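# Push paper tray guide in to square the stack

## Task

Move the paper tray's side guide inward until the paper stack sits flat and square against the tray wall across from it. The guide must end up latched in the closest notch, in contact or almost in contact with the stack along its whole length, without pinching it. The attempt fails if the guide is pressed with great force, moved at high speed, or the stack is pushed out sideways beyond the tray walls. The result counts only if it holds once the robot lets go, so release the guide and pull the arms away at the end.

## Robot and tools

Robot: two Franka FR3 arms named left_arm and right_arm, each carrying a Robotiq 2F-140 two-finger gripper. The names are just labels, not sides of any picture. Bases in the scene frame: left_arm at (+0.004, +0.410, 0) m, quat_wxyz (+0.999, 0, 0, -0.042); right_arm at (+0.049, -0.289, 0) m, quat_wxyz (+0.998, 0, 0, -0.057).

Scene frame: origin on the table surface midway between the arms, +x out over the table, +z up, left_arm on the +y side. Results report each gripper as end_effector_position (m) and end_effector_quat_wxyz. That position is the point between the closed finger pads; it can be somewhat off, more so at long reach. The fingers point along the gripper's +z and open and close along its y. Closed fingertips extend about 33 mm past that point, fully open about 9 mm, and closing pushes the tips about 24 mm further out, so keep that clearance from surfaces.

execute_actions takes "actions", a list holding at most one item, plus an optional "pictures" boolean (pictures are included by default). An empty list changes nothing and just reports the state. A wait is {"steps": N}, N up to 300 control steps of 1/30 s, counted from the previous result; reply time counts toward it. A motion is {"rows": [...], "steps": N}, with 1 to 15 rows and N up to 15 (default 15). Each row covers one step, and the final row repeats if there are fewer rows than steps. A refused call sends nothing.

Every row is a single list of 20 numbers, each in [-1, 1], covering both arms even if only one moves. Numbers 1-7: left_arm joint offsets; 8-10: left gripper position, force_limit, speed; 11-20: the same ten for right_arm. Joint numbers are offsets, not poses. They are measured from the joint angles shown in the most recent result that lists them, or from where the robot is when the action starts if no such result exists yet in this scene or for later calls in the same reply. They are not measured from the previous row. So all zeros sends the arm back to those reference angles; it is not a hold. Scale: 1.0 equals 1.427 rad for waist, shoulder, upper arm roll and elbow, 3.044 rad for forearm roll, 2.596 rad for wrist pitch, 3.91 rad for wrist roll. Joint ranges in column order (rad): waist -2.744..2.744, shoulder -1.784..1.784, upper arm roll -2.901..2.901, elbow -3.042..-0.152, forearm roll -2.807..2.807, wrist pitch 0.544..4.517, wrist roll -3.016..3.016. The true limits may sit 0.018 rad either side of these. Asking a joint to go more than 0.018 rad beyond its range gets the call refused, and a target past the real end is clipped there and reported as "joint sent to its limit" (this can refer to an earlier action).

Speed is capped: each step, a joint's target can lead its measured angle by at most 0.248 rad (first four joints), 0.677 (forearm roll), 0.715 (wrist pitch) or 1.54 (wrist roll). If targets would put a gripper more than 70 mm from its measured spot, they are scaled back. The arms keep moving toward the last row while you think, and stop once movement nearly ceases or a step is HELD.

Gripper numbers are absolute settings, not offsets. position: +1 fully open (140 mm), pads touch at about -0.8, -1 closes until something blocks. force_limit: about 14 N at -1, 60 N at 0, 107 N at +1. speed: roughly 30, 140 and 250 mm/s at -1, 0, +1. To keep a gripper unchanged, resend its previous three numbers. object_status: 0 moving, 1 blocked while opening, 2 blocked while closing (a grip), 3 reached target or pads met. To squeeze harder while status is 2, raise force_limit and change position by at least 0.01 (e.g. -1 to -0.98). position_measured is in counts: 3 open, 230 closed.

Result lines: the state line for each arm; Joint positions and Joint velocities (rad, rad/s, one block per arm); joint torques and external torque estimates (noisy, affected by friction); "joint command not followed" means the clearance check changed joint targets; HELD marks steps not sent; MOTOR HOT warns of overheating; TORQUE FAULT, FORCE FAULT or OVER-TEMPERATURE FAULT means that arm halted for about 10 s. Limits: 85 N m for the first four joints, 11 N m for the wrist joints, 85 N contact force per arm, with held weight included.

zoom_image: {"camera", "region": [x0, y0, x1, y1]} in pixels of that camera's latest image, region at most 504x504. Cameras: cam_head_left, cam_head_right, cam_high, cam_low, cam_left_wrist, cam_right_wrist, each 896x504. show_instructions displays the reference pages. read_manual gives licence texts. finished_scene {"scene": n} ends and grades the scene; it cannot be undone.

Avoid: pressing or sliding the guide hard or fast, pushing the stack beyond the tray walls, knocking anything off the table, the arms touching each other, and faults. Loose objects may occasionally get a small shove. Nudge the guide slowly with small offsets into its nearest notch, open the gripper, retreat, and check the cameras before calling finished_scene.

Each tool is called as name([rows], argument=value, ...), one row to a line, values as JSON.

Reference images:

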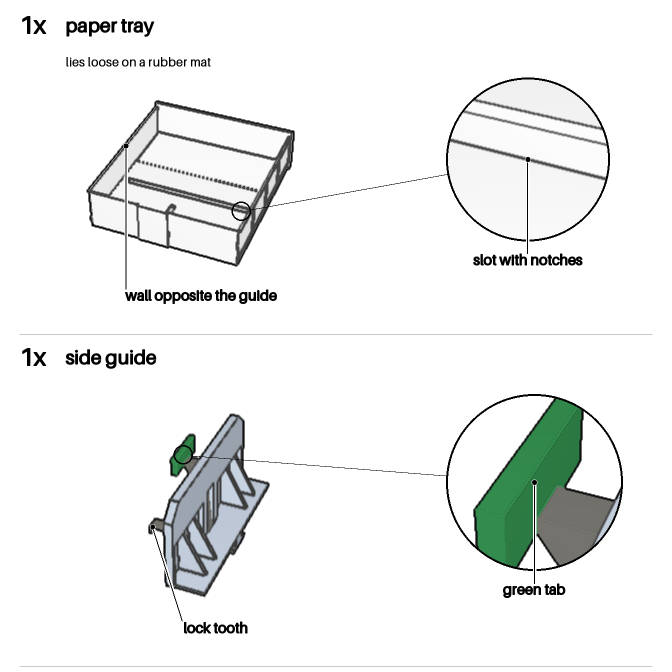

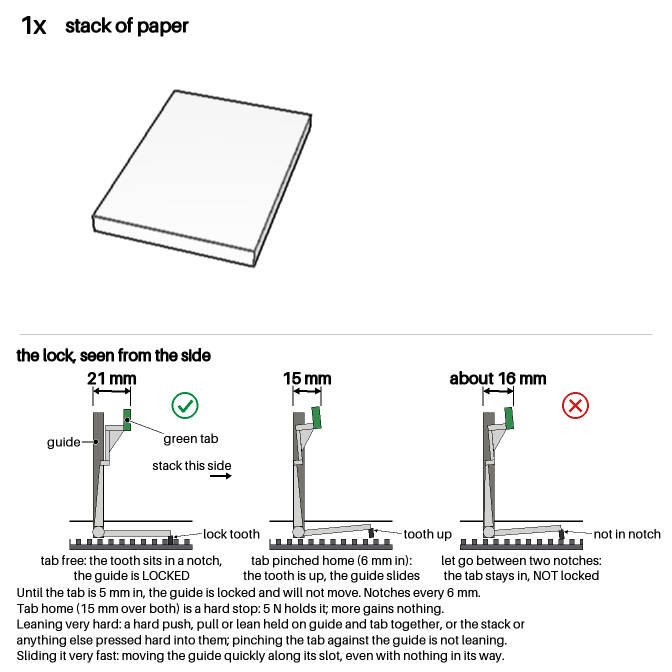

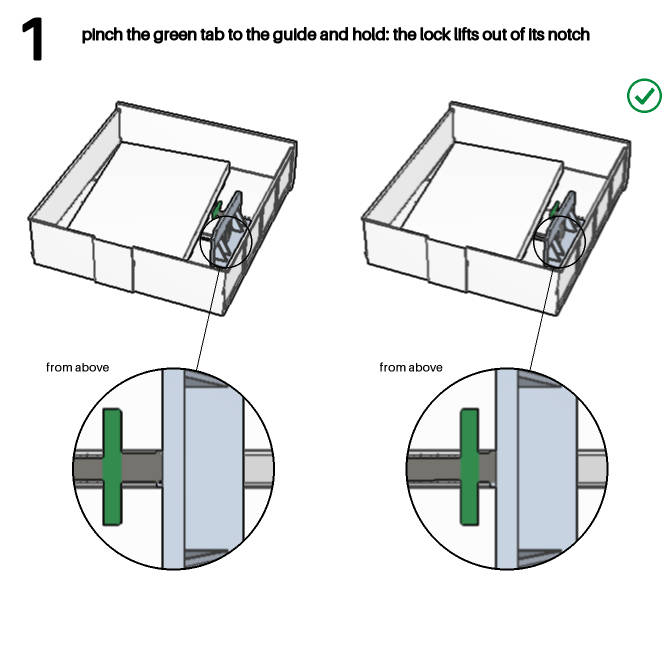

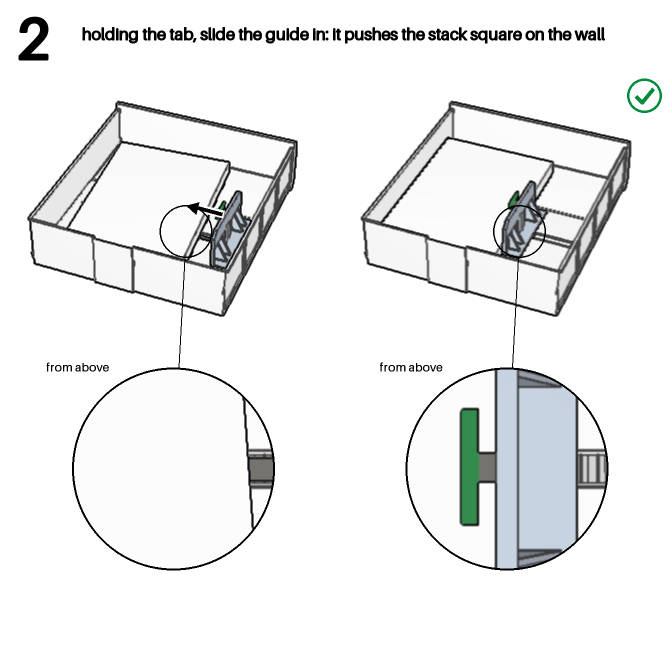

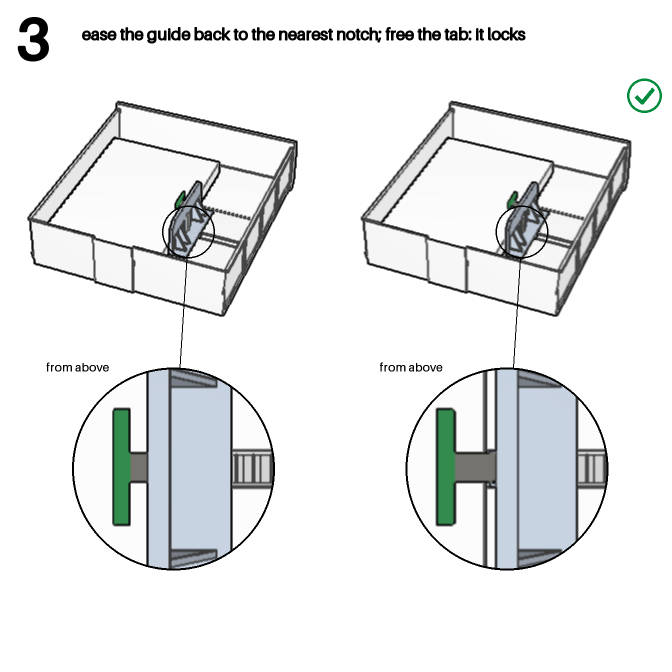

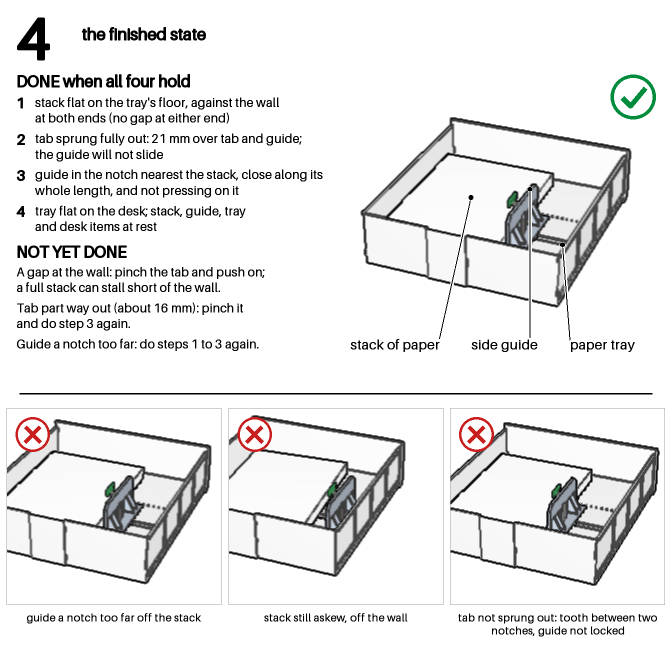

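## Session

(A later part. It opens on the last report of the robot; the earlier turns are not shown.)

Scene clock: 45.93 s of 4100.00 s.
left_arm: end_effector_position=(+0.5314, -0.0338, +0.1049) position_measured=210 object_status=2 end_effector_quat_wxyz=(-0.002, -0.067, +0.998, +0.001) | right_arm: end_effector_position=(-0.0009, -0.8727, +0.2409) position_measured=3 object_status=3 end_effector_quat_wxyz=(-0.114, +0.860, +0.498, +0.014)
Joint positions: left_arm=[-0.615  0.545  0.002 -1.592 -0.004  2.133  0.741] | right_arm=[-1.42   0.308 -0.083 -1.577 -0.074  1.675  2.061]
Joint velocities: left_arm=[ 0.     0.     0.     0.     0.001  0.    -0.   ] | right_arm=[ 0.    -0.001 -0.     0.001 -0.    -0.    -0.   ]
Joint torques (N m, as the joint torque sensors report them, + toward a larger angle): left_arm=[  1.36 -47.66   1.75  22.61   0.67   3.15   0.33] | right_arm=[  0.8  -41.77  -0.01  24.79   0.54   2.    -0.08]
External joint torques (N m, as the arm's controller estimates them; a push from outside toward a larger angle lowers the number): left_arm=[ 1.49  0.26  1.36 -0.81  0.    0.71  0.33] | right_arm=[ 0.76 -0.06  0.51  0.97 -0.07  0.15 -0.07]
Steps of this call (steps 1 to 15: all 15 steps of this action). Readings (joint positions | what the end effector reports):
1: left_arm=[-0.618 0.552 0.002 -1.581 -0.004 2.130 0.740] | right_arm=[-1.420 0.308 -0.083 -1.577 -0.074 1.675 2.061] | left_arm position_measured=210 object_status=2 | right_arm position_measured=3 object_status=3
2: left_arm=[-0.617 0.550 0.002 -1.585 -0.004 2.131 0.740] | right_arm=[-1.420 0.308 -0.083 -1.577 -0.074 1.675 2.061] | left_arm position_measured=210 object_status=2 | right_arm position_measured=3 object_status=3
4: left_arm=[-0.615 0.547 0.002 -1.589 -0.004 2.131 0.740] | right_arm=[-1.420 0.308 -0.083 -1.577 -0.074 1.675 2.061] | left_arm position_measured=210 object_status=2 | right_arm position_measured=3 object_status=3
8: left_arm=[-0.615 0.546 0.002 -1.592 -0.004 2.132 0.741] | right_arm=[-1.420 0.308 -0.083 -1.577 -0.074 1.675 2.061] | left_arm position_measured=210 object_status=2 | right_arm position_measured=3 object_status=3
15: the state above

Works; repeat.

execute_actions([
  {"rows":[[0.004,-0.0066,0,-0.011,0,0.003,0.002,-1,-0.6,-1,0,0,0,0,0,0,0,1,0,0]],"steps":8},
], pictures=false)

execute_actions([
  {"rows":[[0.004,-0.0066,0,-0.011,0,0.003,0.002,-1,-0.6,-1,0,0,0,0,0,0,0,1,0,0]],"steps":8},
], pictures=false)

execute_actions([
  {"rows":[[0.004,-0.0066,0,-0.011,0,0.003,0.002,-1,-0.6,-1,0,0,0,0,0,0,0,1,0,0]],"steps":8},
], pictures=false)

execute_actions([
  {"rows":[[0.004,-0.0066,0,-0.011,0,0.003,0.002,-1,-0.6,-1,0,0,0,0,0,0,0,1,0,0]],"steps":8},
], pictures=false)

execute_actions([
  {"rows":[[0.004,-0.0066,0,-0.011,0,0.003,0.002,-1,-0.6,-1,0,0,0,0,0,0,0,1,0,0]],"steps":8},
], pictures=false)

execute_actions([
  {"rows":[[0.004,-0.0066,0,-0.011,0,0.003,0.002,-1,-0.6,-1,0,0,0,0,0,0,0,1,0,0]],"steps":8},
], pictures=false)

execute_actions([
  {"rows":[[0.004,-0.0066,0,-0.011,0,0.003,0.002,-1,-0.6,-1,0,0,0,0,0,0,0,1,0,0]],"steps":12},
])

Scene clock: 52.57 s of 4100.00 s.
left_arm: end_effector_position=(+0.5307, -0.0301, +0.1048) position_measured=210 object_status=2 end_effector_quat_wxyz=(-0.003, -0.068, +0.998, +0.001) | right_arm: end_effector_position=(-0.0009, -0.8727, +0.2409) position_measured=3 object_status=3 end_effector_quat_wxyz=(-0.114, +0.860, +0.498, +0.014)
Joint positions: left_arm=[-0.611  0.537  0.002 -1.606 -0.004  2.137  0.743] | right_arm=[-1.42   0.308 -0.083 -1.577 -0.074  1.675  2.061]
Joint velocities: left_arm=[-0.    -0.003 -0.001 -0.008 -0.001  0.007  0.004] | right_arm=[-0.001 -0.001  0.    -0.001 -0.001 -0.     0.001]
Joint torques (N m, as the joint torque sensors report them, + toward a larger angle): left_arm=[  1.27 -47.55   1.82  22.42   0.67   2.97   0.22] | right_arm=[  0.38 -41.6    0.24  24.82   0.6    1.98   0.01]
External joint torques (N m, as the arm's controller estimates them; a push from outside toward a larger angle lowers the number): left_arm=[ 1.33 -0.07  1.38 -0.87  0.01  0.54  0.21] | right_arm=[0.45 0.01 0.85 1.08 0.   0.14 0.02]
Steps of this call (steps 1 to 15: the robot went on to your last target; steps 16 to 90: nothing new was sent; then 3.37 s passed at rest; steps 91 to 98: all 8 steps of this action). Readings (joint positions | what the end effector reports):
91: left_arm=[-0.615 0.543 0.002 -1.596 -0.004 2.135 0.741] | right_arm=[-1.420 0.308 -0.083 -1.577 -0.074 1.675 2.061] | left_arm position_measured=210 object_status=2 | right_arm position_measured=3 object_status=3
92: left_arm=[-0.613 0.541 0.002 -1.599 -0.004 2.136 0.741] | right_arm=[-1.420 0.308 -0.083 -1.577 -0.074 1.675 2.061] | left_arm position_measured=210 object_status=2 | right_arm position_measured=3 object_status=3
94: left_arm=[-0.612 0.538 0.002 -1.603 -0.004 2.136 0.742] | right_arm=[-1.420 0.308 -0.083 -1.577 -0.074 1.675 2.061] | left_arm position_measured=210 object_status=2 | right_arm position_measured=3 object_status=3
98: the state above

Scene clock: 52.83 s of 4100.00 s.
left_arm: end_effector_position=(+0.5301, -0.0264, +0.1048) position_measured=210 object_status=2 end_effector_quat_wxyz=(-0.003, -0.068, +0.998, +0.001) | right_arm: end_effector_position=(-0.0009, -0.8727, +0.2409) position_measured=3 object_status=3 end_effector_quat_wxyz=(-0.114, +0.860, +0.498, +0.014)
Joint positions: left_arm=[-0.608  0.529  0.002 -1.619 -0.004  2.142  0.746] | right_arm=[-1.42   0.308 -0.083 -1.577 -0.074  1.675  2.061]
Joint velocities: left_arm=[-0.    -0.003  0.001 -0.008  0.001  0.006  0.005] | right_arm=[ 0.    -0.     0.001 -0.    -0.001 -0.001 -0.001]
Joint torques (N m, as the joint torque sensors report them, + toward a larger angle): left_arm=[  1.45 -47.32   1.81  22.44   0.64   2.96   0.19] | right_arm=[  0.5  -41.82  -0.33  25.44   0.54   1.98  -0.06]
External joint torques (N m, as the arm's controller estimates them; a push from outside toward a larger angle lowers the number): left_arm=[ 1.44  0.1   1.31 -0.92 -0.02  0.52  0.19] | right_arm=[ 0.36 -0.24  0.1   1.68 -0.07  0.13 -0.06]
Steps of this call (steps 1 to 8: all 8 steps of this action). Readings (joint positions | what the end effector reports):
1: left_arm=[-0.611 0.535 0.002 -1.609 -0.004 2.139 0.743] | right_arm=[-1.420 0.308 -0.083 -1.577 -0.074 1.675 2.061] | left_arm position_measured=210 object_status=2 | right_arm position_measured=3 object_status=3
2: left_arm=[-0.610 0.533 0.002 -1.613 -0.004 2.140 0.744] | right_arm=[-1.420 0.308 -0.083 -1.577 -0.074 1.675 2.061] | left_arm position_measured=210 object_status=2 | right_arm position_measured=3 object_status=3
4: left_arm=[-0.608 0.530 0.002 -1.617 -0.004 2.141 0.745] | right_arm=[-1.420 0.308 -0.083 -1.577 -0.074 1.675 2.061] | left_arm position_measured=210 object_status=2 | right_arm position_measured=3 object_status=3
8: the state above

Scene clock: 53.10 s of 4100.00 s.
left_arm: end_effector_position=(+0.5295, -0.0227, +0.1048) position_measured=210 object_status=2 end_effector_quat_wxyz=(-0.003, -0.068, +0.998, +0.001) | right_arm: end_effector_position=(-0.0009, -0.8727, +0.2409) position_measured=3 object_status=3 end_effector_quat_wxyz=(-0.114, +0.860, +0.498, +0.014)
Joint positions: left_arm=[-0.604  0.52   0.002 -1.633 -0.004  2.147  0.749] | right_arm=[-1.42   0.308 -0.083 -1.577 -0.074  1.675  2.061]
Joint velocities: left_arm=[ 0.001 -0.004 -0.    -0.007  0.     0.008  0.006] | right_arm=[ 0.     0.001 -0.001 -0.    -0.002  0.    -0.002]
Joint torques (N m, as the joint torque sensors report them, + toward a larger angle): left_arm=[  1.42 -47.14   2.03  22.63   0.65   2.85   0.14] | right_arm=[  0.61 -41.66   0.09  24.89   0.52   1.97  -0.02]
External joint torques (N m, as the arm's controller estimates them; a push from outside toward a larger angle lowers the number): left_arm=[ 1.43  0.    1.57 -0.67 -0.01  0.41  0.13] | right_arm=[ 0.76 -0.25  0.76  1.23 -0.07  0.13 -0.01]
Steps of this call (steps 1 to 8: all 8 steps of this action). Readings (joint positions | what the end effector reports):
1: left_arm=[-0.607 0.527 0.002 -1.623 -0.004 2.144 0.746] | right_arm=[-1.420 0.308 -0.083 -1.577 -0.074 1.675 2.061] | left_arm position_measured=210 object_status=2 | right_arm position_measured=3 object_status=3
2: left_arm=[-0.606 0.524 0.002 -1.626 -0.004 2.145 0.747] | right_arm=[-1.420 0.308 -0.083 -1.577 -0.074 1.675 2.061] | left_arm position_measured=210 object_status=2 | right_arm position_measured=3 object_status=3
4: left_arm=[-0.605 0.522 0.002 -1.630 -0.004 2.146 0.748] | right_arm=[-1.420 0.308 -0.083 -1.577 -0.074 1.675 2.061] | left_arm position_measured=210 object_status=2 | right_arm position_measured=3 object_status=3
8: the state above

Scene clock: 53.37 s of 4100.00 s.
left_arm: end_effector_position=(+0.5289, -0.0191, +0.1047) position_measured=210 object_status=2 end_effector_quat_wxyz=(-0.003, -0.068, +0.998, +0.001) | right_arm: end_effector_position=(-0.0009, -0.8727, +0.2409) position_measured=3 object_status=3 end_effector_quat_wxyz=(-0.114, +0.860, +0.498, +0.014)
Joint positions: left_arm=[-0.601  0.512  0.002 -1.646 -0.004  2.152  0.753] | right_arm=[-1.42   0.308 -0.083 -1.577 -0.074  1.675  2.061]
Joint velocities: left_arm=[ 0.    -0.003 -0.001 -0.008  0.001  0.007  0.006] | right_arm=[ 0.001  0.     0.    -0.001  0.001  0.     0.   ]
Joint torques (N m, as the joint torque sensors report them, + toward a larger angle): left_arm=[  1.28 -47.14   1.87  22.26   0.65   2.85   0.15] | right_arm=[  0.69 -41.37   0.42  24.62   0.55   1.99  -0.09]
External joint torques (N m, as the arm's controller estimates them; a push from outside toward a larger angle lowers the number): left_arm=[ 1.43 -0.25  1.53 -1.01  0.    0.41  0.14] | right_arm=[ 0.67  0.29  0.95  0.82 -0.06  0.13 -0.09]
Steps of this call (steps 1 to 8: all 8 steps of this action). Readings (joint positions | what the end effector reports):
1: left_arm=[-0.604 0.518 0.002 -1.636 -0.004 2.149 0.750] | right_arm=[-1.420 0.308 -0.083 -1.577 -0.074 1.675 2.061] | left_arm position_measured=210 object_status=2 | right_arm position_measured=3 object_status=3
2: left_arm=[-0.603 0.516 0.002 -1.640 -0.004 2.150 0.750] | right_arm=[-1.420 0.308 -0.083 -1.577 -0.074 1.675 2.061] | left_arm position_measured=210 object_status=2 | right_arm position_measured=3 object_status=3
4: left_arm=[-0.601 0.514 0.002 -1.644 -0.004 2.150 0.751] | right_arm=[-1.420 0.308 -0.083 -1.577 -0.074 1.675 2.061] | left_arm position_measured=210 object_status=2 | right_arm position_measured=3 object_status=3
8: the state above

Scene clock: 53.63 s of 4100.00 s.
left_arm: end_effector_position=(+0.5283, -0.0154, +0.1047) position_measured=210 object_status=2 end_effector_quat_wxyz=(-0.003, -0.068, +0.998, +0.001) | right_arm: end_effector_position=(-0.0009, -0.8727, +0.2409) position_measured=3 object_status=3 end_effector_quat_wxyz=(-0.114, +0.860, +0.498, +0.014)
Joint positions: left_arm=[-0.597  0.504  0.002 -1.66  -0.004  2.157  0.756] | right_arm=[-1.42   0.308 -0.083 -1.577 -0.074  1.675  2.061]
Joint velocities: left_arm=[-0.    -0.004  0.002 -0.005 -0.001  0.007  0.006] | right_arm=[-0.    -0.    -0.001 -0.     0.001 -0.001  0.   ]
Joint torques (N m, as the joint torque sensors report them, + toward a larger angle): left_arm=[  1.52 -46.77   1.88  22.97   0.58   2.86   0.14] | right_arm=[  0.6  -41.85  -0.13  24.38   0.5    1.95  -0.08]
External joint torques (N m, as the arm's controller estimates them; a push from outside toward a larger angle lowers the number): left_arm=[ 1.47 -0.07  1.37 -0.32 -0.08  0.41  0.14] | right_arm=[ 0.59 -0.15  0.41  0.57 -0.11  0.1  -0.07]
Steps of this call (steps 1 to 8: all 8 steps of this action). Readings (joint positions | what the end effector reports):
1: left_arm=[-0.600 0.510 0.002 -1.650 -0.004 2.154 0.753] | right_arm=[-1.420 0.308 -0.083 -1.577 -0.074 1.675 2.061] | left_arm position_measured=210 object_status=2 | right_arm position_measured=3 object_status=3
2: left_arm=[-0.599 0.508 0.002 -1.653 -0.004 2.155 0.754] | right_arm=[-1.420 0.308 -0.083 -1.577 -0.074 1.675 2.061] | left_arm position_measured=210 object_status=2 | right_arm position_measured=3 object_status=3
4: left_arm=[-0.597 0.505 0.002 -1.657 -0.004 2.155 0.755] | right_arm=[-1.420 0.308 -0.083 -1.577 -0.074 1.675 2.061] | left_arm position_measured=210 object_status=2 | right_arm position_measured=3 object_status=3
8: the state above

Scene clock: 53.90 s of 4100.00 s.
left_arm: end_effector_position=(+0.5277, -0.0118, +0.1047) position_measured=210 object_status=2 end_effector_quat_wxyz=(-0.003, -0.068, +0.998, +0.001) | right_arm: end_effector_position=(-0.0009, -0.8727, +0.2409) position_measured=3 object_status=3 end_effector_quat_wxyz=(-0.114, +0.860, +0.498, +0.014)
Joint positions: left_arm=[-0.593  0.495  0.002 -1.673 -0.004  2.162  0.76 ] | right_arm=[-1.42   0.308 -0.083 -1.577 -0.074  1.675  2.061]
Joint velocities: left_arm=[-0.001 -0.003  0.    -0.008 -0.001  0.008  0.008] | right_arm=[-0.     0.001 -0.    -0.001  0.001 -0.     0.   ]
Joint torques (N m, as the joint torque sensors report them, + toward a larger angle): left_arm=[  1.46 -46.08   1.73  22.68   0.63   2.87   0.12] | right_arm=[  0.45 -42.07   0.16  24.47   0.54   2.02  -0.06]
External joint torques (N m, as the arm's controller estimates them; a push from outside toward a larger angle lowers the number): left_arm=[ 1.49  0.22  1.31 -0.5  -0.02  0.43  0.11] | right_arm=[ 0.43 -0.6   0.69  0.79 -0.06  0.19 -0.05]
Steps of this call (steps 1 to 8: all 8 steps of this action). Readings (joint positions | what the end effector reports):
1: left_arm=[-0.597 0.502 0.002 -1.663 -0.004 2.159 0.757] | right_arm=[-1.420 0.308 -0.083 -1.577 -0.074 1.675 2.061] | left_arm position_measured=210 object_status=2 | right_arm position_measured=3 object_status=3
2: left_arm=[-0.595 0.500 0.002 -1.667 -0.004 2.160 0.757] | right_arm=[-1.420 0.308 -0.083 -1.577 -0.074 1.675 2.061] | left_arm position_measured=210 object_status=2 | right_arm position_measured=3 object_status=3
4: left_arm=[-0.594 0.497 0.002 -1.671 -0.004 2.161 0.759] | right_arm=[-1.420 0.308 -0.083 -1.577 -0.074 1.675 2.061] | left_arm position_measured=210 object_status=2 | right_arm position_measured=3 object_status=3
8: the state above

Scene clock: 54.30 s of 4100.00 s.
left_arm: end_effector_position=(+0.5271, -0.0081, +0.1046) position_measured=210 object_status=2 end_effector_quat_wxyz=(-0.003, -0.068, +0.998, +0.001) | right_arm: end_effector_position=(-0.0009, -0.8727, +0.2409) position_measured=3 object_status=3 end_effector_quat_wxyz=(-0.114, +0.860, +0.498, +0.014)
Joint positions: left_arm=[-0.59   0.487  0.002 -1.687 -0.004  2.168  0.764] | right_arm=[-1.42   0.308 -0.083 -1.577 -0.074  1.675  2.061]
Joint velocities: left_arm=[-0.    -0.002 -0.001 -0.002  0.     0.002  0.003] | right_arm=[ 0.001 -0.    -0.     0.    -0.     0.001 -0.001]
Joint torques (N m, as the joint torque sensors report them, + toward a larger angle): left_arm=[  1.23 -46.08   1.76  22.45   0.62   2.93   0.11] | right_arm=[  0.33 -41.96  -0.17  24.79   0.51   1.94  -0.05]
External joint torques (N m, as the arm's controller estimates them; a push from outside toward a larger angle lowers the number): left_arm=[ 1.25  0.25  1.33 -0.8  -0.03  0.48  0.11] | right_arm=[ 0.27 -0.34  0.33  1.01 -0.1   0.09 -0.04]
Steps of this call (steps 1 to 12: all 12 steps of this action). Readings (joint positions | what the end effector reports):
1: left_arm=[-0.593 0.493 0.002 -1.677 -0.004 2.164 0.760] | right_arm=[-1.420 0.308 -0.083 -1.577 -0.074 1.675 2.061] | left_arm position_measured=210 object_status=2 | right_arm position_measured=3 object_status=3
2: left_arm=[-0.592 0.491 0.002 -1.680 -0.004 2.165 0.761] | right_arm=[-1.420 0.308 -0.083 -1.577 -0.074 1.675 2.061] | left_arm position_measured=210 object_status=2 | right_arm position_measured=3 object_status=3
4: left_arm=[-0.590 0.489 0.002 -1.684 -0.004 2.166 0.762] | right_arm=[-1.420 0.308 -0.083 -1.577 -0.074 1.675 2.061] | left_arm position_measured=210 object_status=2 | right_arm position_measured=3 object_status=3
8: left_arm=[-0.590 0.487 0.002 -1.687 -0.004 2.167 0.764] | right_arm=[-1.420 0.308 -0.083 -1.577 -0.074 1.675 2.061] | left_arm position_measured=210 object_status=2 | right_arm position_measured=3 object_status=3
12: the state above
camera_calibration (this result's frames):
cam_left_wrist: T_world_to_cam=[[0.0900797, 0.995221, -0.0376958, -0.0293449], [0.934072, -0.071292, 0.349896, -0.513843], [0.345536, -0.0667291, -0.93603, 0.0987645], [0, 0, 0, 1]] pos_world=[0.448484, -0.00083783, 0.271132]

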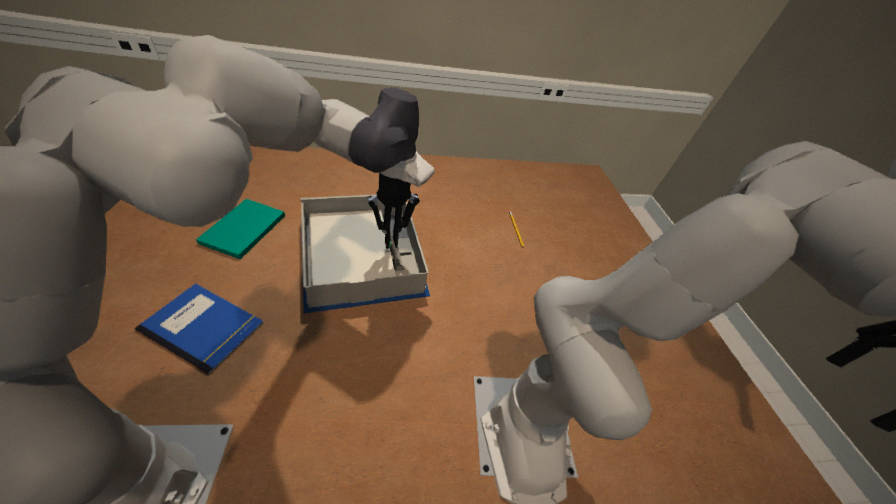

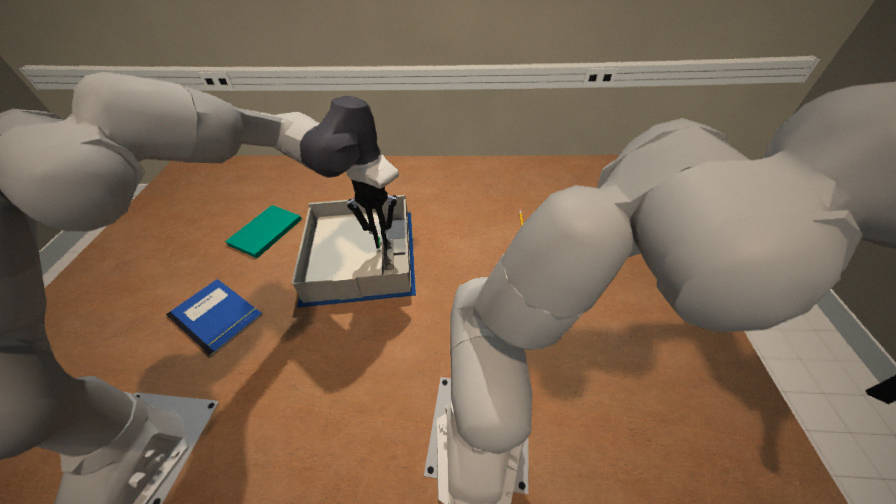

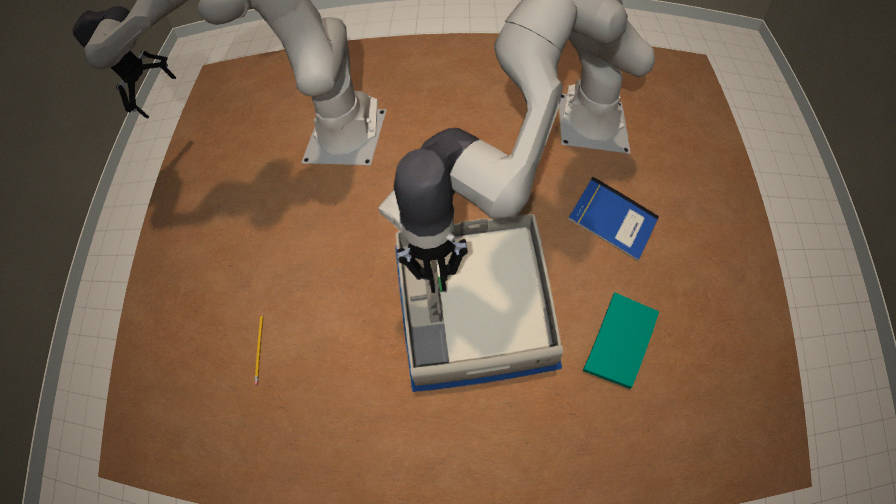

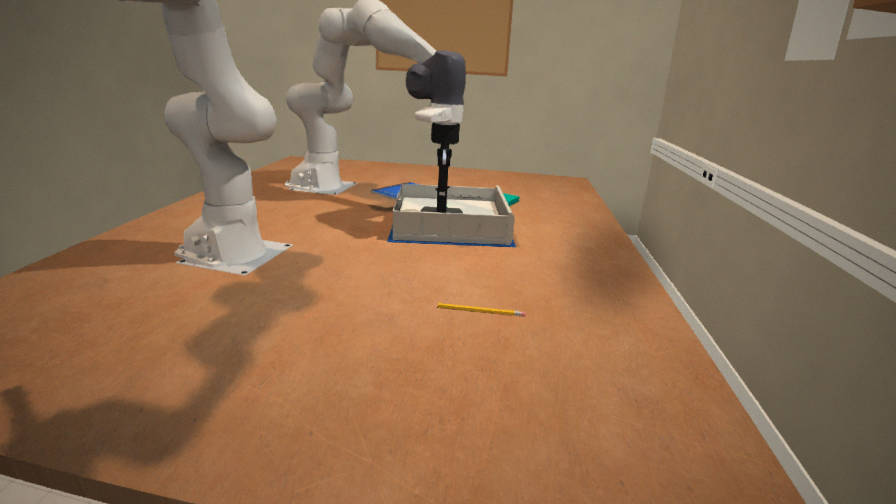

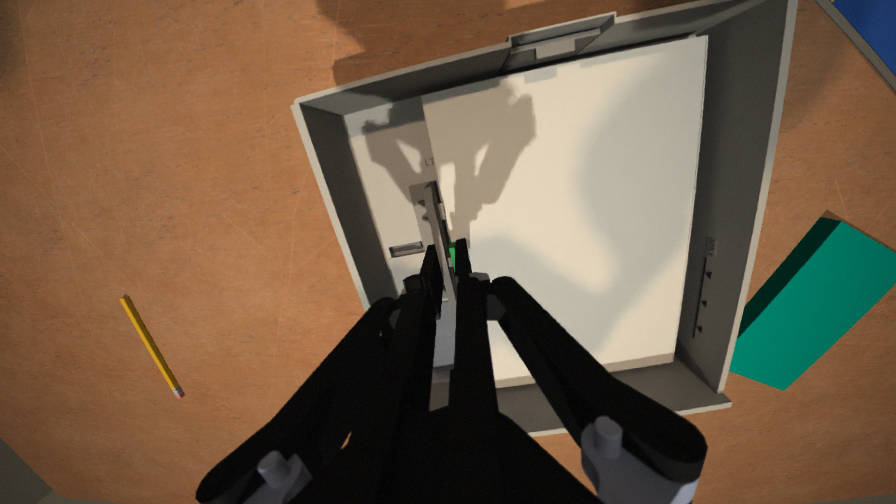

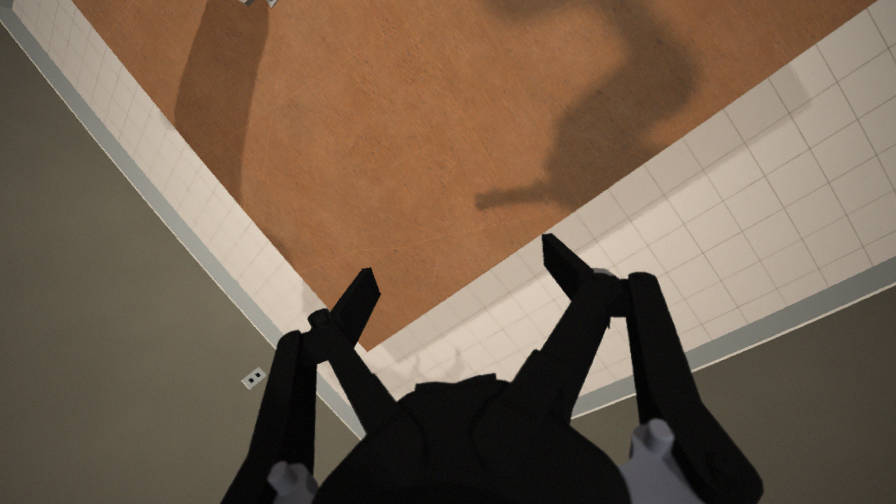

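execute_actions([
  {"rows":[[0.005,-0.0066,0,-0.011,0,0.003,0.002,-1,-0.6,-1,0,0,0,0,0,0,0,1,0,0]],"steps":8},
], pictures=false)

execute_actions([
  {"rows":[[0.006,-0.009,0,-0.015,0,0.003,0.002,-1,-0.6,-1,0,0,0,0,0,0,0,1,0,0]],"steps":12},
], pictures=false)

execute_actions([
  {"rows":[[0.007,-0.009,0,-0.015,0,0.002,0.002,-1,-0.6,-1,0,0,0,0,0,0,0,1,0,0]],"steps":15},
], pictures=false)

Scene clock: 62.20 s of 4100.00 s.
left_arm: end_effector_position=(+0.5266, -0.0047, +0.1046) position_measured=210 object_status=2 end_effector_quat_wxyz=(-0.003, -0.068, +0.998, +0.001) | right_arm: end_effector_position=(-0.0009, -0.8727, +0.2409) position_measured=3 object_status=3 end_effector_quat_wxyz=(-0.114, +0.860, +0.498, +0.014)
Joint positions: left_arm=[-0.586  0.479  0.001 -1.7   -0.004  2.173  0.768] | right_arm=[-1.42   0.308 -0.083 -1.577 -0.074  1.675  2.061]
Joint velocities: left_arm=[-0.001 -0.004 -0.001 -0.006 -0.001  0.008  0.004] | right_arm=[-0.001  0.    -0.001  0.     0.     0.    -0.   ]
Joint torques (N m, as the joint torque sensors report them, + toward a larger angle): left_arm=[  2.29 -45.75   1.86  22.22   0.66   2.74   0.19] | right_arm=[  0.61 -41.84  -0.01  24.73   0.48   1.99  -0.05]
External joint torques (N m, as the arm's controller estimates them; a push from outside toward a larger angle lowers the number): left_arm=[ 2.52  0.22  1.61 -1.02  0.01  0.27  0.18] | right_arm=[ 0.8  -0.31  0.7   1.   -0.11  0.15 -0.05]
Steps of this call (steps 1 to 15: the robot went on to your last target; steps 16 to 90: nothing new was sent; then 4.63 s passed at rest; steps 91 to 98: all 8 steps of this action). Readings (joint positions | what the end effector reports):
91: left_arm=[-0.589 0.485 0.001 -1.691 -0.004 2.170 0.765] | right_arm=[-1.420 0.308 -0.083 -1.577 -0.074 1.675 2.061] | left_arm position_measured=210 object_status=2 | right_arm position_measured=3 object_status=3
92: left_arm=[-0.588 0.483 0.001 -1.694 -0.004 2.171 0.765] | right_arm=[-1.420 0.308 -0.083 -1.577 -0.074 1.675 2.061] | left_arm position_measured=210 object_status=2 | right_arm position_measured=3 object_status=3
94: left_arm=[-0.586 0.480 0.001 -1.698 -0.004 2.171 0.767] | right_arm=[-1.420 0.308 -0.083 -1.577 -0.074 1.675 2.061] | left_arm position_measured=210 object_status=2 | right_arm position_measured=3 object_status=3
98: the state above

Scene clock: 62.60 s of 4100.00 s.
left_arm: end_effector_position=(+0.5257, -0.0008, +0.1045) position_measured=210 object_status=2 end_effector_quat_wxyz=(-0.002, -0.067, +0.998, +0.000) | right_arm: end_effector_position=(-0.0009, -0.8727, +0.2409) position_measured=3 object_status=3 end_effector_quat_wxyz=(-0.114, +0.860, +0.498, +0.014)
Joint positions: left_arm=[-0.582  0.468  0.001 -1.719 -0.004  2.183  0.773] | right_arm=[-1.42   0.308 -0.083 -1.577 -0.074  1.675  2.061]
Joint velocities: left_arm=[-0.001 -0.002  0.    -0.002 -0.     0.001  0.002] | right_arm=[-0.001  0.001  0.001  0.001  0.001  0.    -0.001]
Joint torques (N m, as the joint torque sensors report them, + toward a larger angle): left_arm=[  2.8  -46.19   2.    21.92   0.6    2.26   0.16] | right_arm=[  0.19 -41.93  -0.2   24.93   0.56   1.96  -0.01]
External joint torques (N m, as the arm's controller estimates them; a push from outside toward a larger angle lowers the number): left_arm=[ 2.83 -0.5   1.59 -1.25 -0.05 -0.2   0.15] | right_arm=[ 0.3  -0.4   0.44  1.18 -0.04  0.11  0.  ]
Steps of this call (steps 1 to 12: all 12 steps of this action). Readings (joint positions | what the end effector reports):
1: left_arm=[-0.585 0.476 0.001 -1.705 -0.004 2.176 0.768] | right_arm=[-1.420 0.308 -0.083 -1.577 -0.074 1.675 2.061] | left_arm position_measured=210 object_status=2 | right_arm position_measured=3 object_status=3
2: left_arm=[-0.584 0.473 0.001 -1.710 -0.004 2.179 0.769] | right_arm=[-1.420 0.308 -0.083 -1.577 -0.074 1.675 2.061] | left_arm position_measured=210 object_status=2 | right_arm position_measured=3 object_status=3
4: left_arm=[-0.582 0.470 0.001 -1.715 -0.004 2.180 0.770] | right_arm=[-1.420 0.308 -0.083 -1.577 -0.074 1.675 2.061] | left_arm position_measured=210 object_status=2 | right_arm position_measured=3 object_status=3
8: left_arm=[-0.582 0.468 0.001 -1.719 -0.004 2.183 0.772] | right_arm=[-1.420 0.308 -0.083 -1.577 -0.074 1.675 2.061] | left_arm position_measured=210 object_status=2 | right_arm position_measured=3 object_status=3
12: the state above

Scene clock: 63.10 s of 4100.00 s.
left_arm: end_effector_position=(+0.5247, +0.0040, +0.1045) position_measured=210 object_status=2 end_effector_quat_wxyz=(-0.002, -0.067, +0.998, -0.000) | right_arm: end_effector_position=(-0.0009, -0.8727, +0.2409) position_measured=3 object_status=3 end_effector_quat_wxyz=(-0.114, +0.860, +0.498, +0.014)
Joint positions: left_arm=[-0.576  0.456  0.    -1.738 -0.004  2.191  0.778] | right_arm=[-1.42   0.308 -0.083 -1.577 -0.074  1.675  2.061]
Joint velocities: left_arm=[-0.001 -0.     0.    -0.001 -0.001  0.     0.001] | right_arm=[-0.    -0.001 -0.    -0.     0.001 -0.001 -0.001]
Joint torques (N m, as the joint torque sensors report them, + toward a larger angle): left_arm=[  2.61 -45.48   2.03  21.07   0.6    2.17   0.11] | right_arm=[  0.19 -41.61  -0.4   24.76   0.56   2.01   0.  ]
External joint torques (N m, as the arm's controller estimates them; a push from outside toward a larger angle lowers the number): left_arm=[ 2.64 -0.35  1.66 -1.94 -0.04 -0.27  0.11] | right_arm=[ 0.23  0.06  0.19  0.97 -0.05  0.16  0.  ]
Steps of this call (steps 1 to 15: all 15 steps of this action). Readings (joint positions | what the end effector reports):
1: left_arm=[-0.581 0.465 0.001 -1.724 -0.004 2.186 0.773] | right_arm=[-1.420 0.308 -0.083 -1.577 -0.074 1.675 2.061] | left_arm position_measured=210 object_status=2 | right_arm position_measured=3 object_status=3
2: left_arm=[-0.580 0.462 0.001 -1.728 -0.004 2.188 0.774] | right_arm=[-1.420 0.308 -0.083 -1.577 -0.074 1.675 2.061] | left_arm position_measured=210 object_status=2 | right_arm position_measured=3 object_status=3
4: left_arm=[-0.577 0.458 0.001 -1.734 -0.004 2.189 0.775] | right_arm=[-1.420 0.308 -0.083 -1.577 -0.074 1.675 2.061] | left_arm position_measured=210 object_status=2 | right_arm position_measured=3 object_status=3
8: left_arm=[-0.576 0.456 0.001 -1.737 -0.004 2.190 0.777] | right_arm=[-1.420 0.308 -0.083 -1.577 -0.074 1.675 2.061] | left_arm position_measured=210 object_status=2 | right_arm position_measured=3 object_status=3
15: the state above

execute_actions([
  {"rows":[[0.008,-0.008,0.001,-0.014,0,0.001,0.002,-1,-0.6,-1,0,0,0,0,0,0,0,1,0,0]],"steps":12},
], pictures=false)

execute_actions([
  {"rows":[[0.008,-0.008,0.001,-0.014,0,0.001,0.002,-1,-0.6,-1,0,0,0,0,0,0,0,1,0,0]],"steps":12},
], pictures=false)

execute_actions([
  {"rows":[[0.008,-0.008,0.001,-0.014,0,0.001,0.002,-1,-0.6,-1,0,0,0,0,0,0,0,1,0,0]]},
])

Scene clock: 67.57 s of 4100.00 s.
left_arm: end_effector_position=(+0.5241, +0.0073, +0.1044) position_measured=210 object_status=2 end_effector_quat_wxyz=(-0.001, -0.067, +0.998, -0.001) | right_arm: end_effector_position=(-0.0009, -0.8727, +0.2409) position_measured=3 object_status=3 end_effector_quat_wxyz=(-0.114, +0.860, +0.498, +0.014)
Joint positions: left_arm=[-0.572  0.446 -0.001 -1.754 -0.004  2.2    0.783] | right_arm=[-1.42   0.308 -0.083 -1.577 -0.074  1.675  2.061]
Joint velocities: left_arm=[-0.001 -0.001 -0.001 -0.003  0.     0.002  0.003] | right_arm=[-0.001 -0.001  0.     0.001  0.    -0.     0.001]
Joint torques (N m, as the joint torque sensors report them, + toward a larger angle): left_arm=[  4.04 -45.8    3.31  20.67   0.68   1.42   0.15] | right_arm=[  0.88 -41.73  -0.04  25.     0.57   1.95  -0.01]
External joint torques (N m, as the arm's controller estimates them; a push from outside toward a larger angle lowers the number): left_arm=[ 4.05 -0.9   2.92 -2.33  0.04 -1.03  0.14] | right_arm=[ 0.94  0.03  0.57  1.12 -0.04  0.08 -0.01]
Steps of this call (steps 1 to 15: the robot went on to your last target; steps 16 to 90: nothing new was sent; then 1.07 s passed at rest; steps 91 to 102: all 12 steps of this action). Readings (joint positions | what the end effector reports):
91: left_arm=[-0.576 0.454 0.000 -1.742 -0.004 2.194 0.779] | right_arm=[-1.420 0.308 -0.083 -1.577 -0.074 1.675 2.061] | left_arm position_measured=210 object_status=2 | right_arm position_measured=3 object_status=3
92: left_arm=[-0.574 0.451 0.000 -1.746 -0.004 2.195 0.779] | right_arm=[-1.420 0.308 -0.083 -1.577 -0.074 1.675 2.061] | left_arm position_measured=210 object_status=2 | right_arm position_measured=3 object_status=3
94: left_arm=[-0.572 0.448 -0.000 -1.751 -0.004 2.197 0.781] | right_arm=[-1.420 0.308 -0.083 -1.577 -0.074 1.675 2.061] | left_arm position_measured=210 object_status=2 | right_arm position_measured=3 object_status=3
98: left_arm=[-0.572 0.447 -0.001 -1.753 -0.004 2.200 0.782] | right_arm=[-1.420 0.308 -0.083 -1.577 -0.074 1.675 2.061] | left_arm position_measured=210 object_status=2 | right_arm position_measured=3 object_status=3
102: the state above

Scene clock: 67.97 s of 4100.00 s.
left_arm: end_effector_position=(+0.5228, +0.0085, +0.1044) position_measured=210 object_status=2 end_effector_quat_wxyz=(+0.000, -0.064, +0.998, -0.003) | right_arm: end_effector_position=(-0.0009, -0.8727, +0.2409) position_measured=3 object_status=3 end_effector_quat_wxyz=(-0.114, +0.860, +0.498, +0.014)
Joint positions: left_arm=[-0.569  0.437 -0.003 -1.77  -0.004  2.212  0.788] | right_arm=[-1.42   0.308 -0.083 -1.577 -0.074  1.675  2.061]
Joint velocities: left_arm=[ 0.    -0.002  0.    -0.002 -0.001  0.002  0.003] | right_arm=[ 0.001  0.     0.     0.    -0.     0.001 -0.   ]
Joint torques (N m, as the joint torque sensors report them, + toward a larger angle): left_arm=[  4.54 -46.08   3.97  20.74   0.63   1.11   0.15] | right_arm=[  0.81 -41.71   0.    24.67   0.54   2.01  -0.01]
External joint torques (N m, as the arm's controller estimates them; a push from outside toward a larger angle lowers the number): left_arm=[ 4.31 -1.36  3.44 -2.29 -0.01 -1.37  0.15] | right_arm=[ 0.62 -0.28  0.39  0.98 -0.08  0.16  0.  ]
Steps of this call (steps 1 to 12: all 12 steps of this action). Readings (joint positions | what the end effector reports):
1: left_arm=[-0.571 0.444 -0.001 -1.758 -0.004 2.203 0.783] | right_arm=[-1.420 0.308 -0.083 -1.577 -0.074 1.675 2.061] | left_arm position_measured=210 object_status=2 | right_arm position_measured=3 object_status=3
2: left_arm=[-0.570 0.442 -0.002 -1.762 -0.004 2.205 0.784] | right_arm=[-1.420 0.308 -0.083 -1.577 -0.074 1.675 2.061] | left_arm position_measured=210 object_status=2 | right_arm position_measured=3 object_status=3
4: left_arm=[-0.569 0.439 -0.003 -1.766 -0.004 2.208 0.785] | right_arm=[-1.420 0.308 -0.083 -1.577 -0.074 1.675 2.061] | left_arm position_measured=210 object_status=2 | right_arm position_measured=3 object_status=3
8: left_arm=[-0.569 0.438 -0.003 -1.769 -0.004 2.211 0.787] | right_arm=[-1.420 0.308 -0.083 -1.577 -0.074 1.675 2.061] | left_arm position_measured=210 object_status=2 | right_arm position_measured=3 object_status=3
12: the state above

Scene clock: 68.47 s of 4100.00 s.
left_arm: end_effector_position=(+0.5215, +0.0098, +0.1043) position_measured=210 object_status=2 end_effector_quat_wxyz=(+0.002, -0.062, +0.998, -0.005) | right_arm: end_effector_position=(-0.0009, -0.8727, +0.2409) position_measured=3 object_status=3 end_effector_quat_wxyz=(-0.114, +0.860, +0.498, +0.014)
Joint positions: left_arm=[-0.566  0.428 -0.006 -1.785 -0.004  2.223  0.793] | right_arm=[-1.42   0.308 -0.083 -1.577 -0.074  1.675  2.061]
Joint velocities: left_arm=[0.001 0.001 0.    0.002 0.    0.002 0.002] | right_arm=[ 0.001  0.     0.001 -0.001 -0.001 -0.    -0.   ]
Joint torques (N m, as the joint torque sensors report them, + toward a larger angle): left_arm=[  4.65 -45.26   4.13  20.46   0.62   1.16   0.1 ] | right_arm=[  0.62 -41.9    0.    24.98   0.57   1.96  -0.06]
External joint torques (N m, as the arm's controller estimates them; a push from outside toward a larger angle lowers the number): left_arm=[ 4.72 -1.03  3.9  -2.47 -0.01 -1.32  0.09] | right_arm=[ 0.5  -0.48  0.45  1.3  -0.04  0.12 -0.06]
Steps of this call (steps 1 to 15: all 15 steps of this action). Readings (joint positions | what the end effector reports):
1: left_arm=[-0.568 0.435 -0.004 -1.773 -0.004 2.215 0.788] | right_arm=[-1.420 0.308 -0.083 -1.577 -0.074 1.675 2.061] | left_arm position_measured=210 object_status=2 | right_arm position_measured=3 object_status=3
2: left_arm=[-0.567 0.433 -0.005 -1.777 -0.004 2.217 0.789] | right_arm=[-1.420 0.308 -0.083 -1.577 -0.074 1.675 2.061] | left_arm position_measured=210 object_status=2 | right_arm position_measured=3 object_status=3
4: left_arm=[-0.566 0.430 -0.006 -1.782 -0.004 2.220 0.790] | right_arm=[-1.420 0.308 -0.083 -1.577 -0.074 1.675 2.061] | left_arm position_measured=210 object_status=2 | right_arm position_measured=3 object_status=3
8: left_arm=[-0.566 0.429 -0.006 -1.785 -0.004 2.223 0.792] | right_arm=[-1.420 0.308 -0.083 -1.577 -0.074 1.675 2.061] | left_arm position_measured=210 object_status=2 | right_arm position_measured=3 object_status=3
15: the state above
camera_calibration (this result's frames):
cam_left_wrist: T_world_to_cam=[[0.101801, 0.993579, -0.0493731, -0.0514895], [0.929361, -0.0772829, 0.360992, -0.505829], [0.354858, -0.0826347, -0.931261, 0.0964278], [0, 0, 0, 1]] pos_world=[0.441122, 0.0200352, 0.269857]
cam_right_wrist: T_world_to_cam=[[0.719009, -0.650368, -0.245046, -0.498483], [-0.592694, -0.757926, 0.272512, -0.711367], [-0.36296, -0.0507015, -0.930424, 0.38212], [0, 0, 0, 1]] pos_world=[0.0754855, -0.843986, 0.427238]

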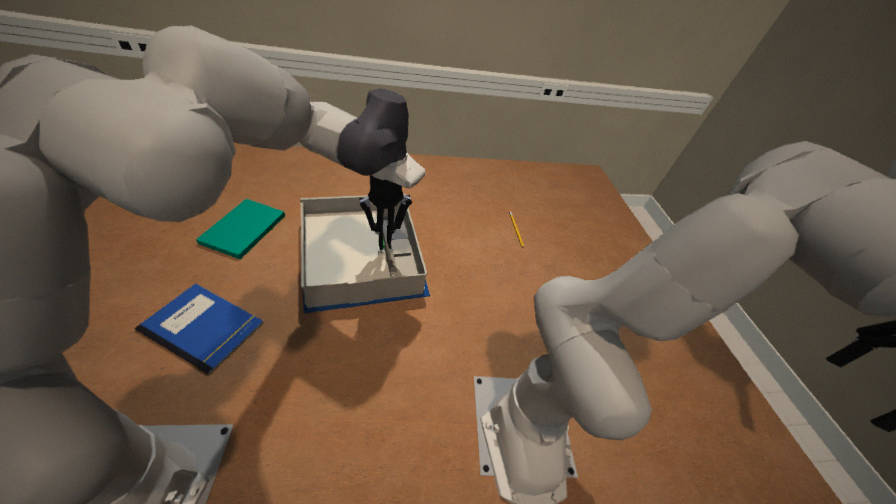

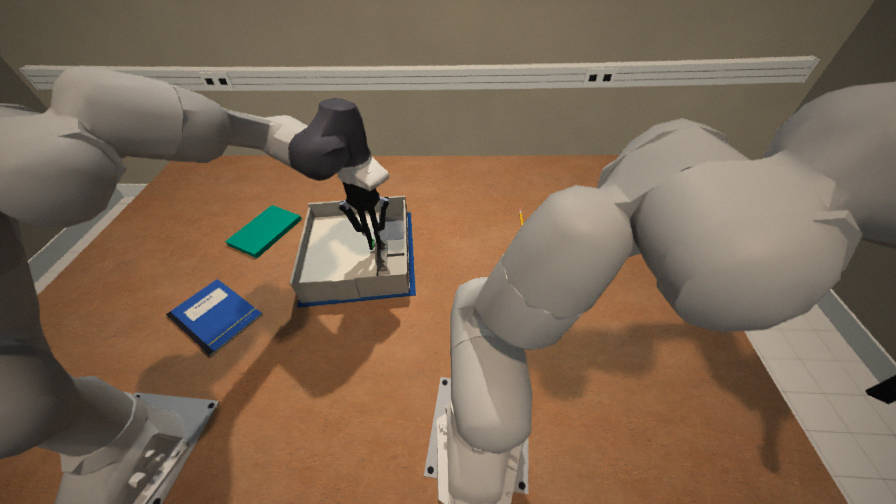

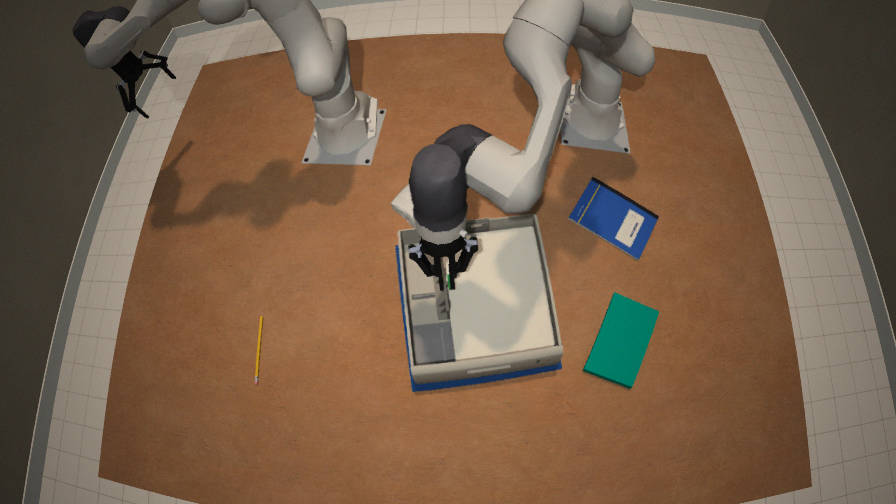

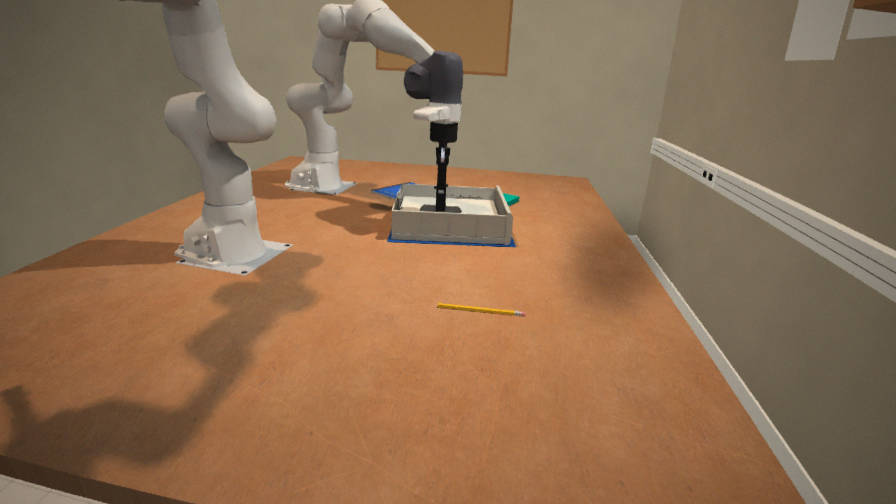

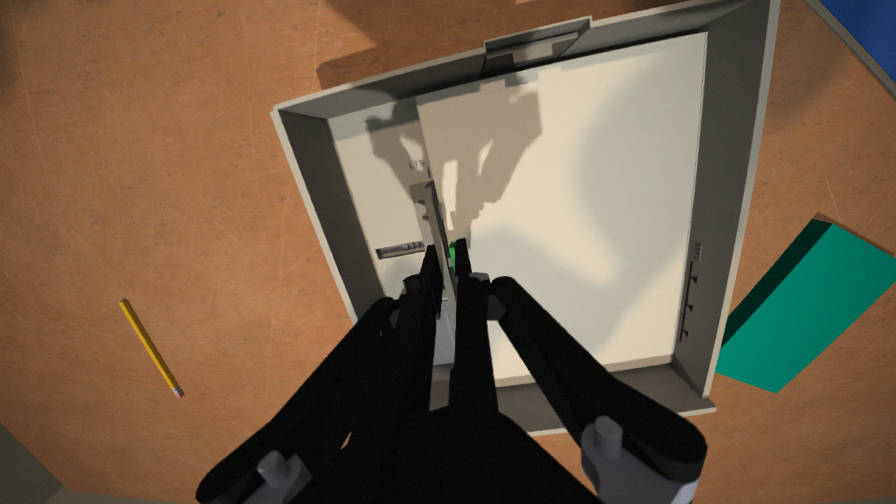

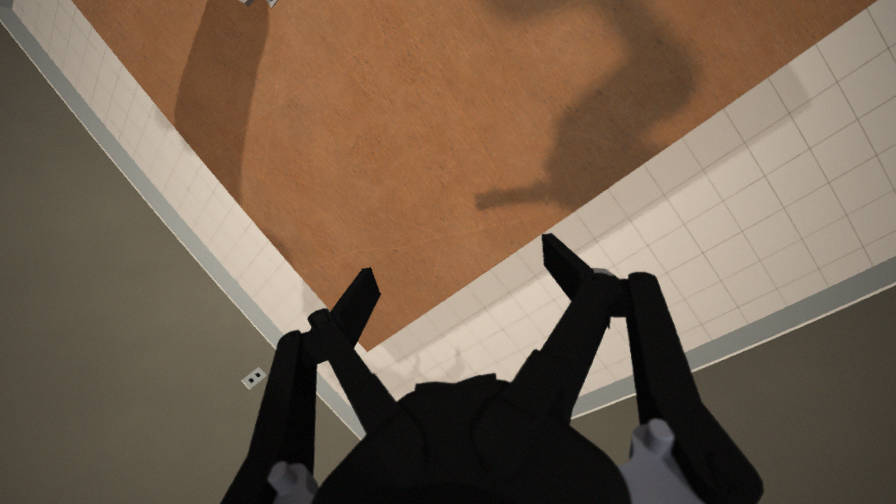

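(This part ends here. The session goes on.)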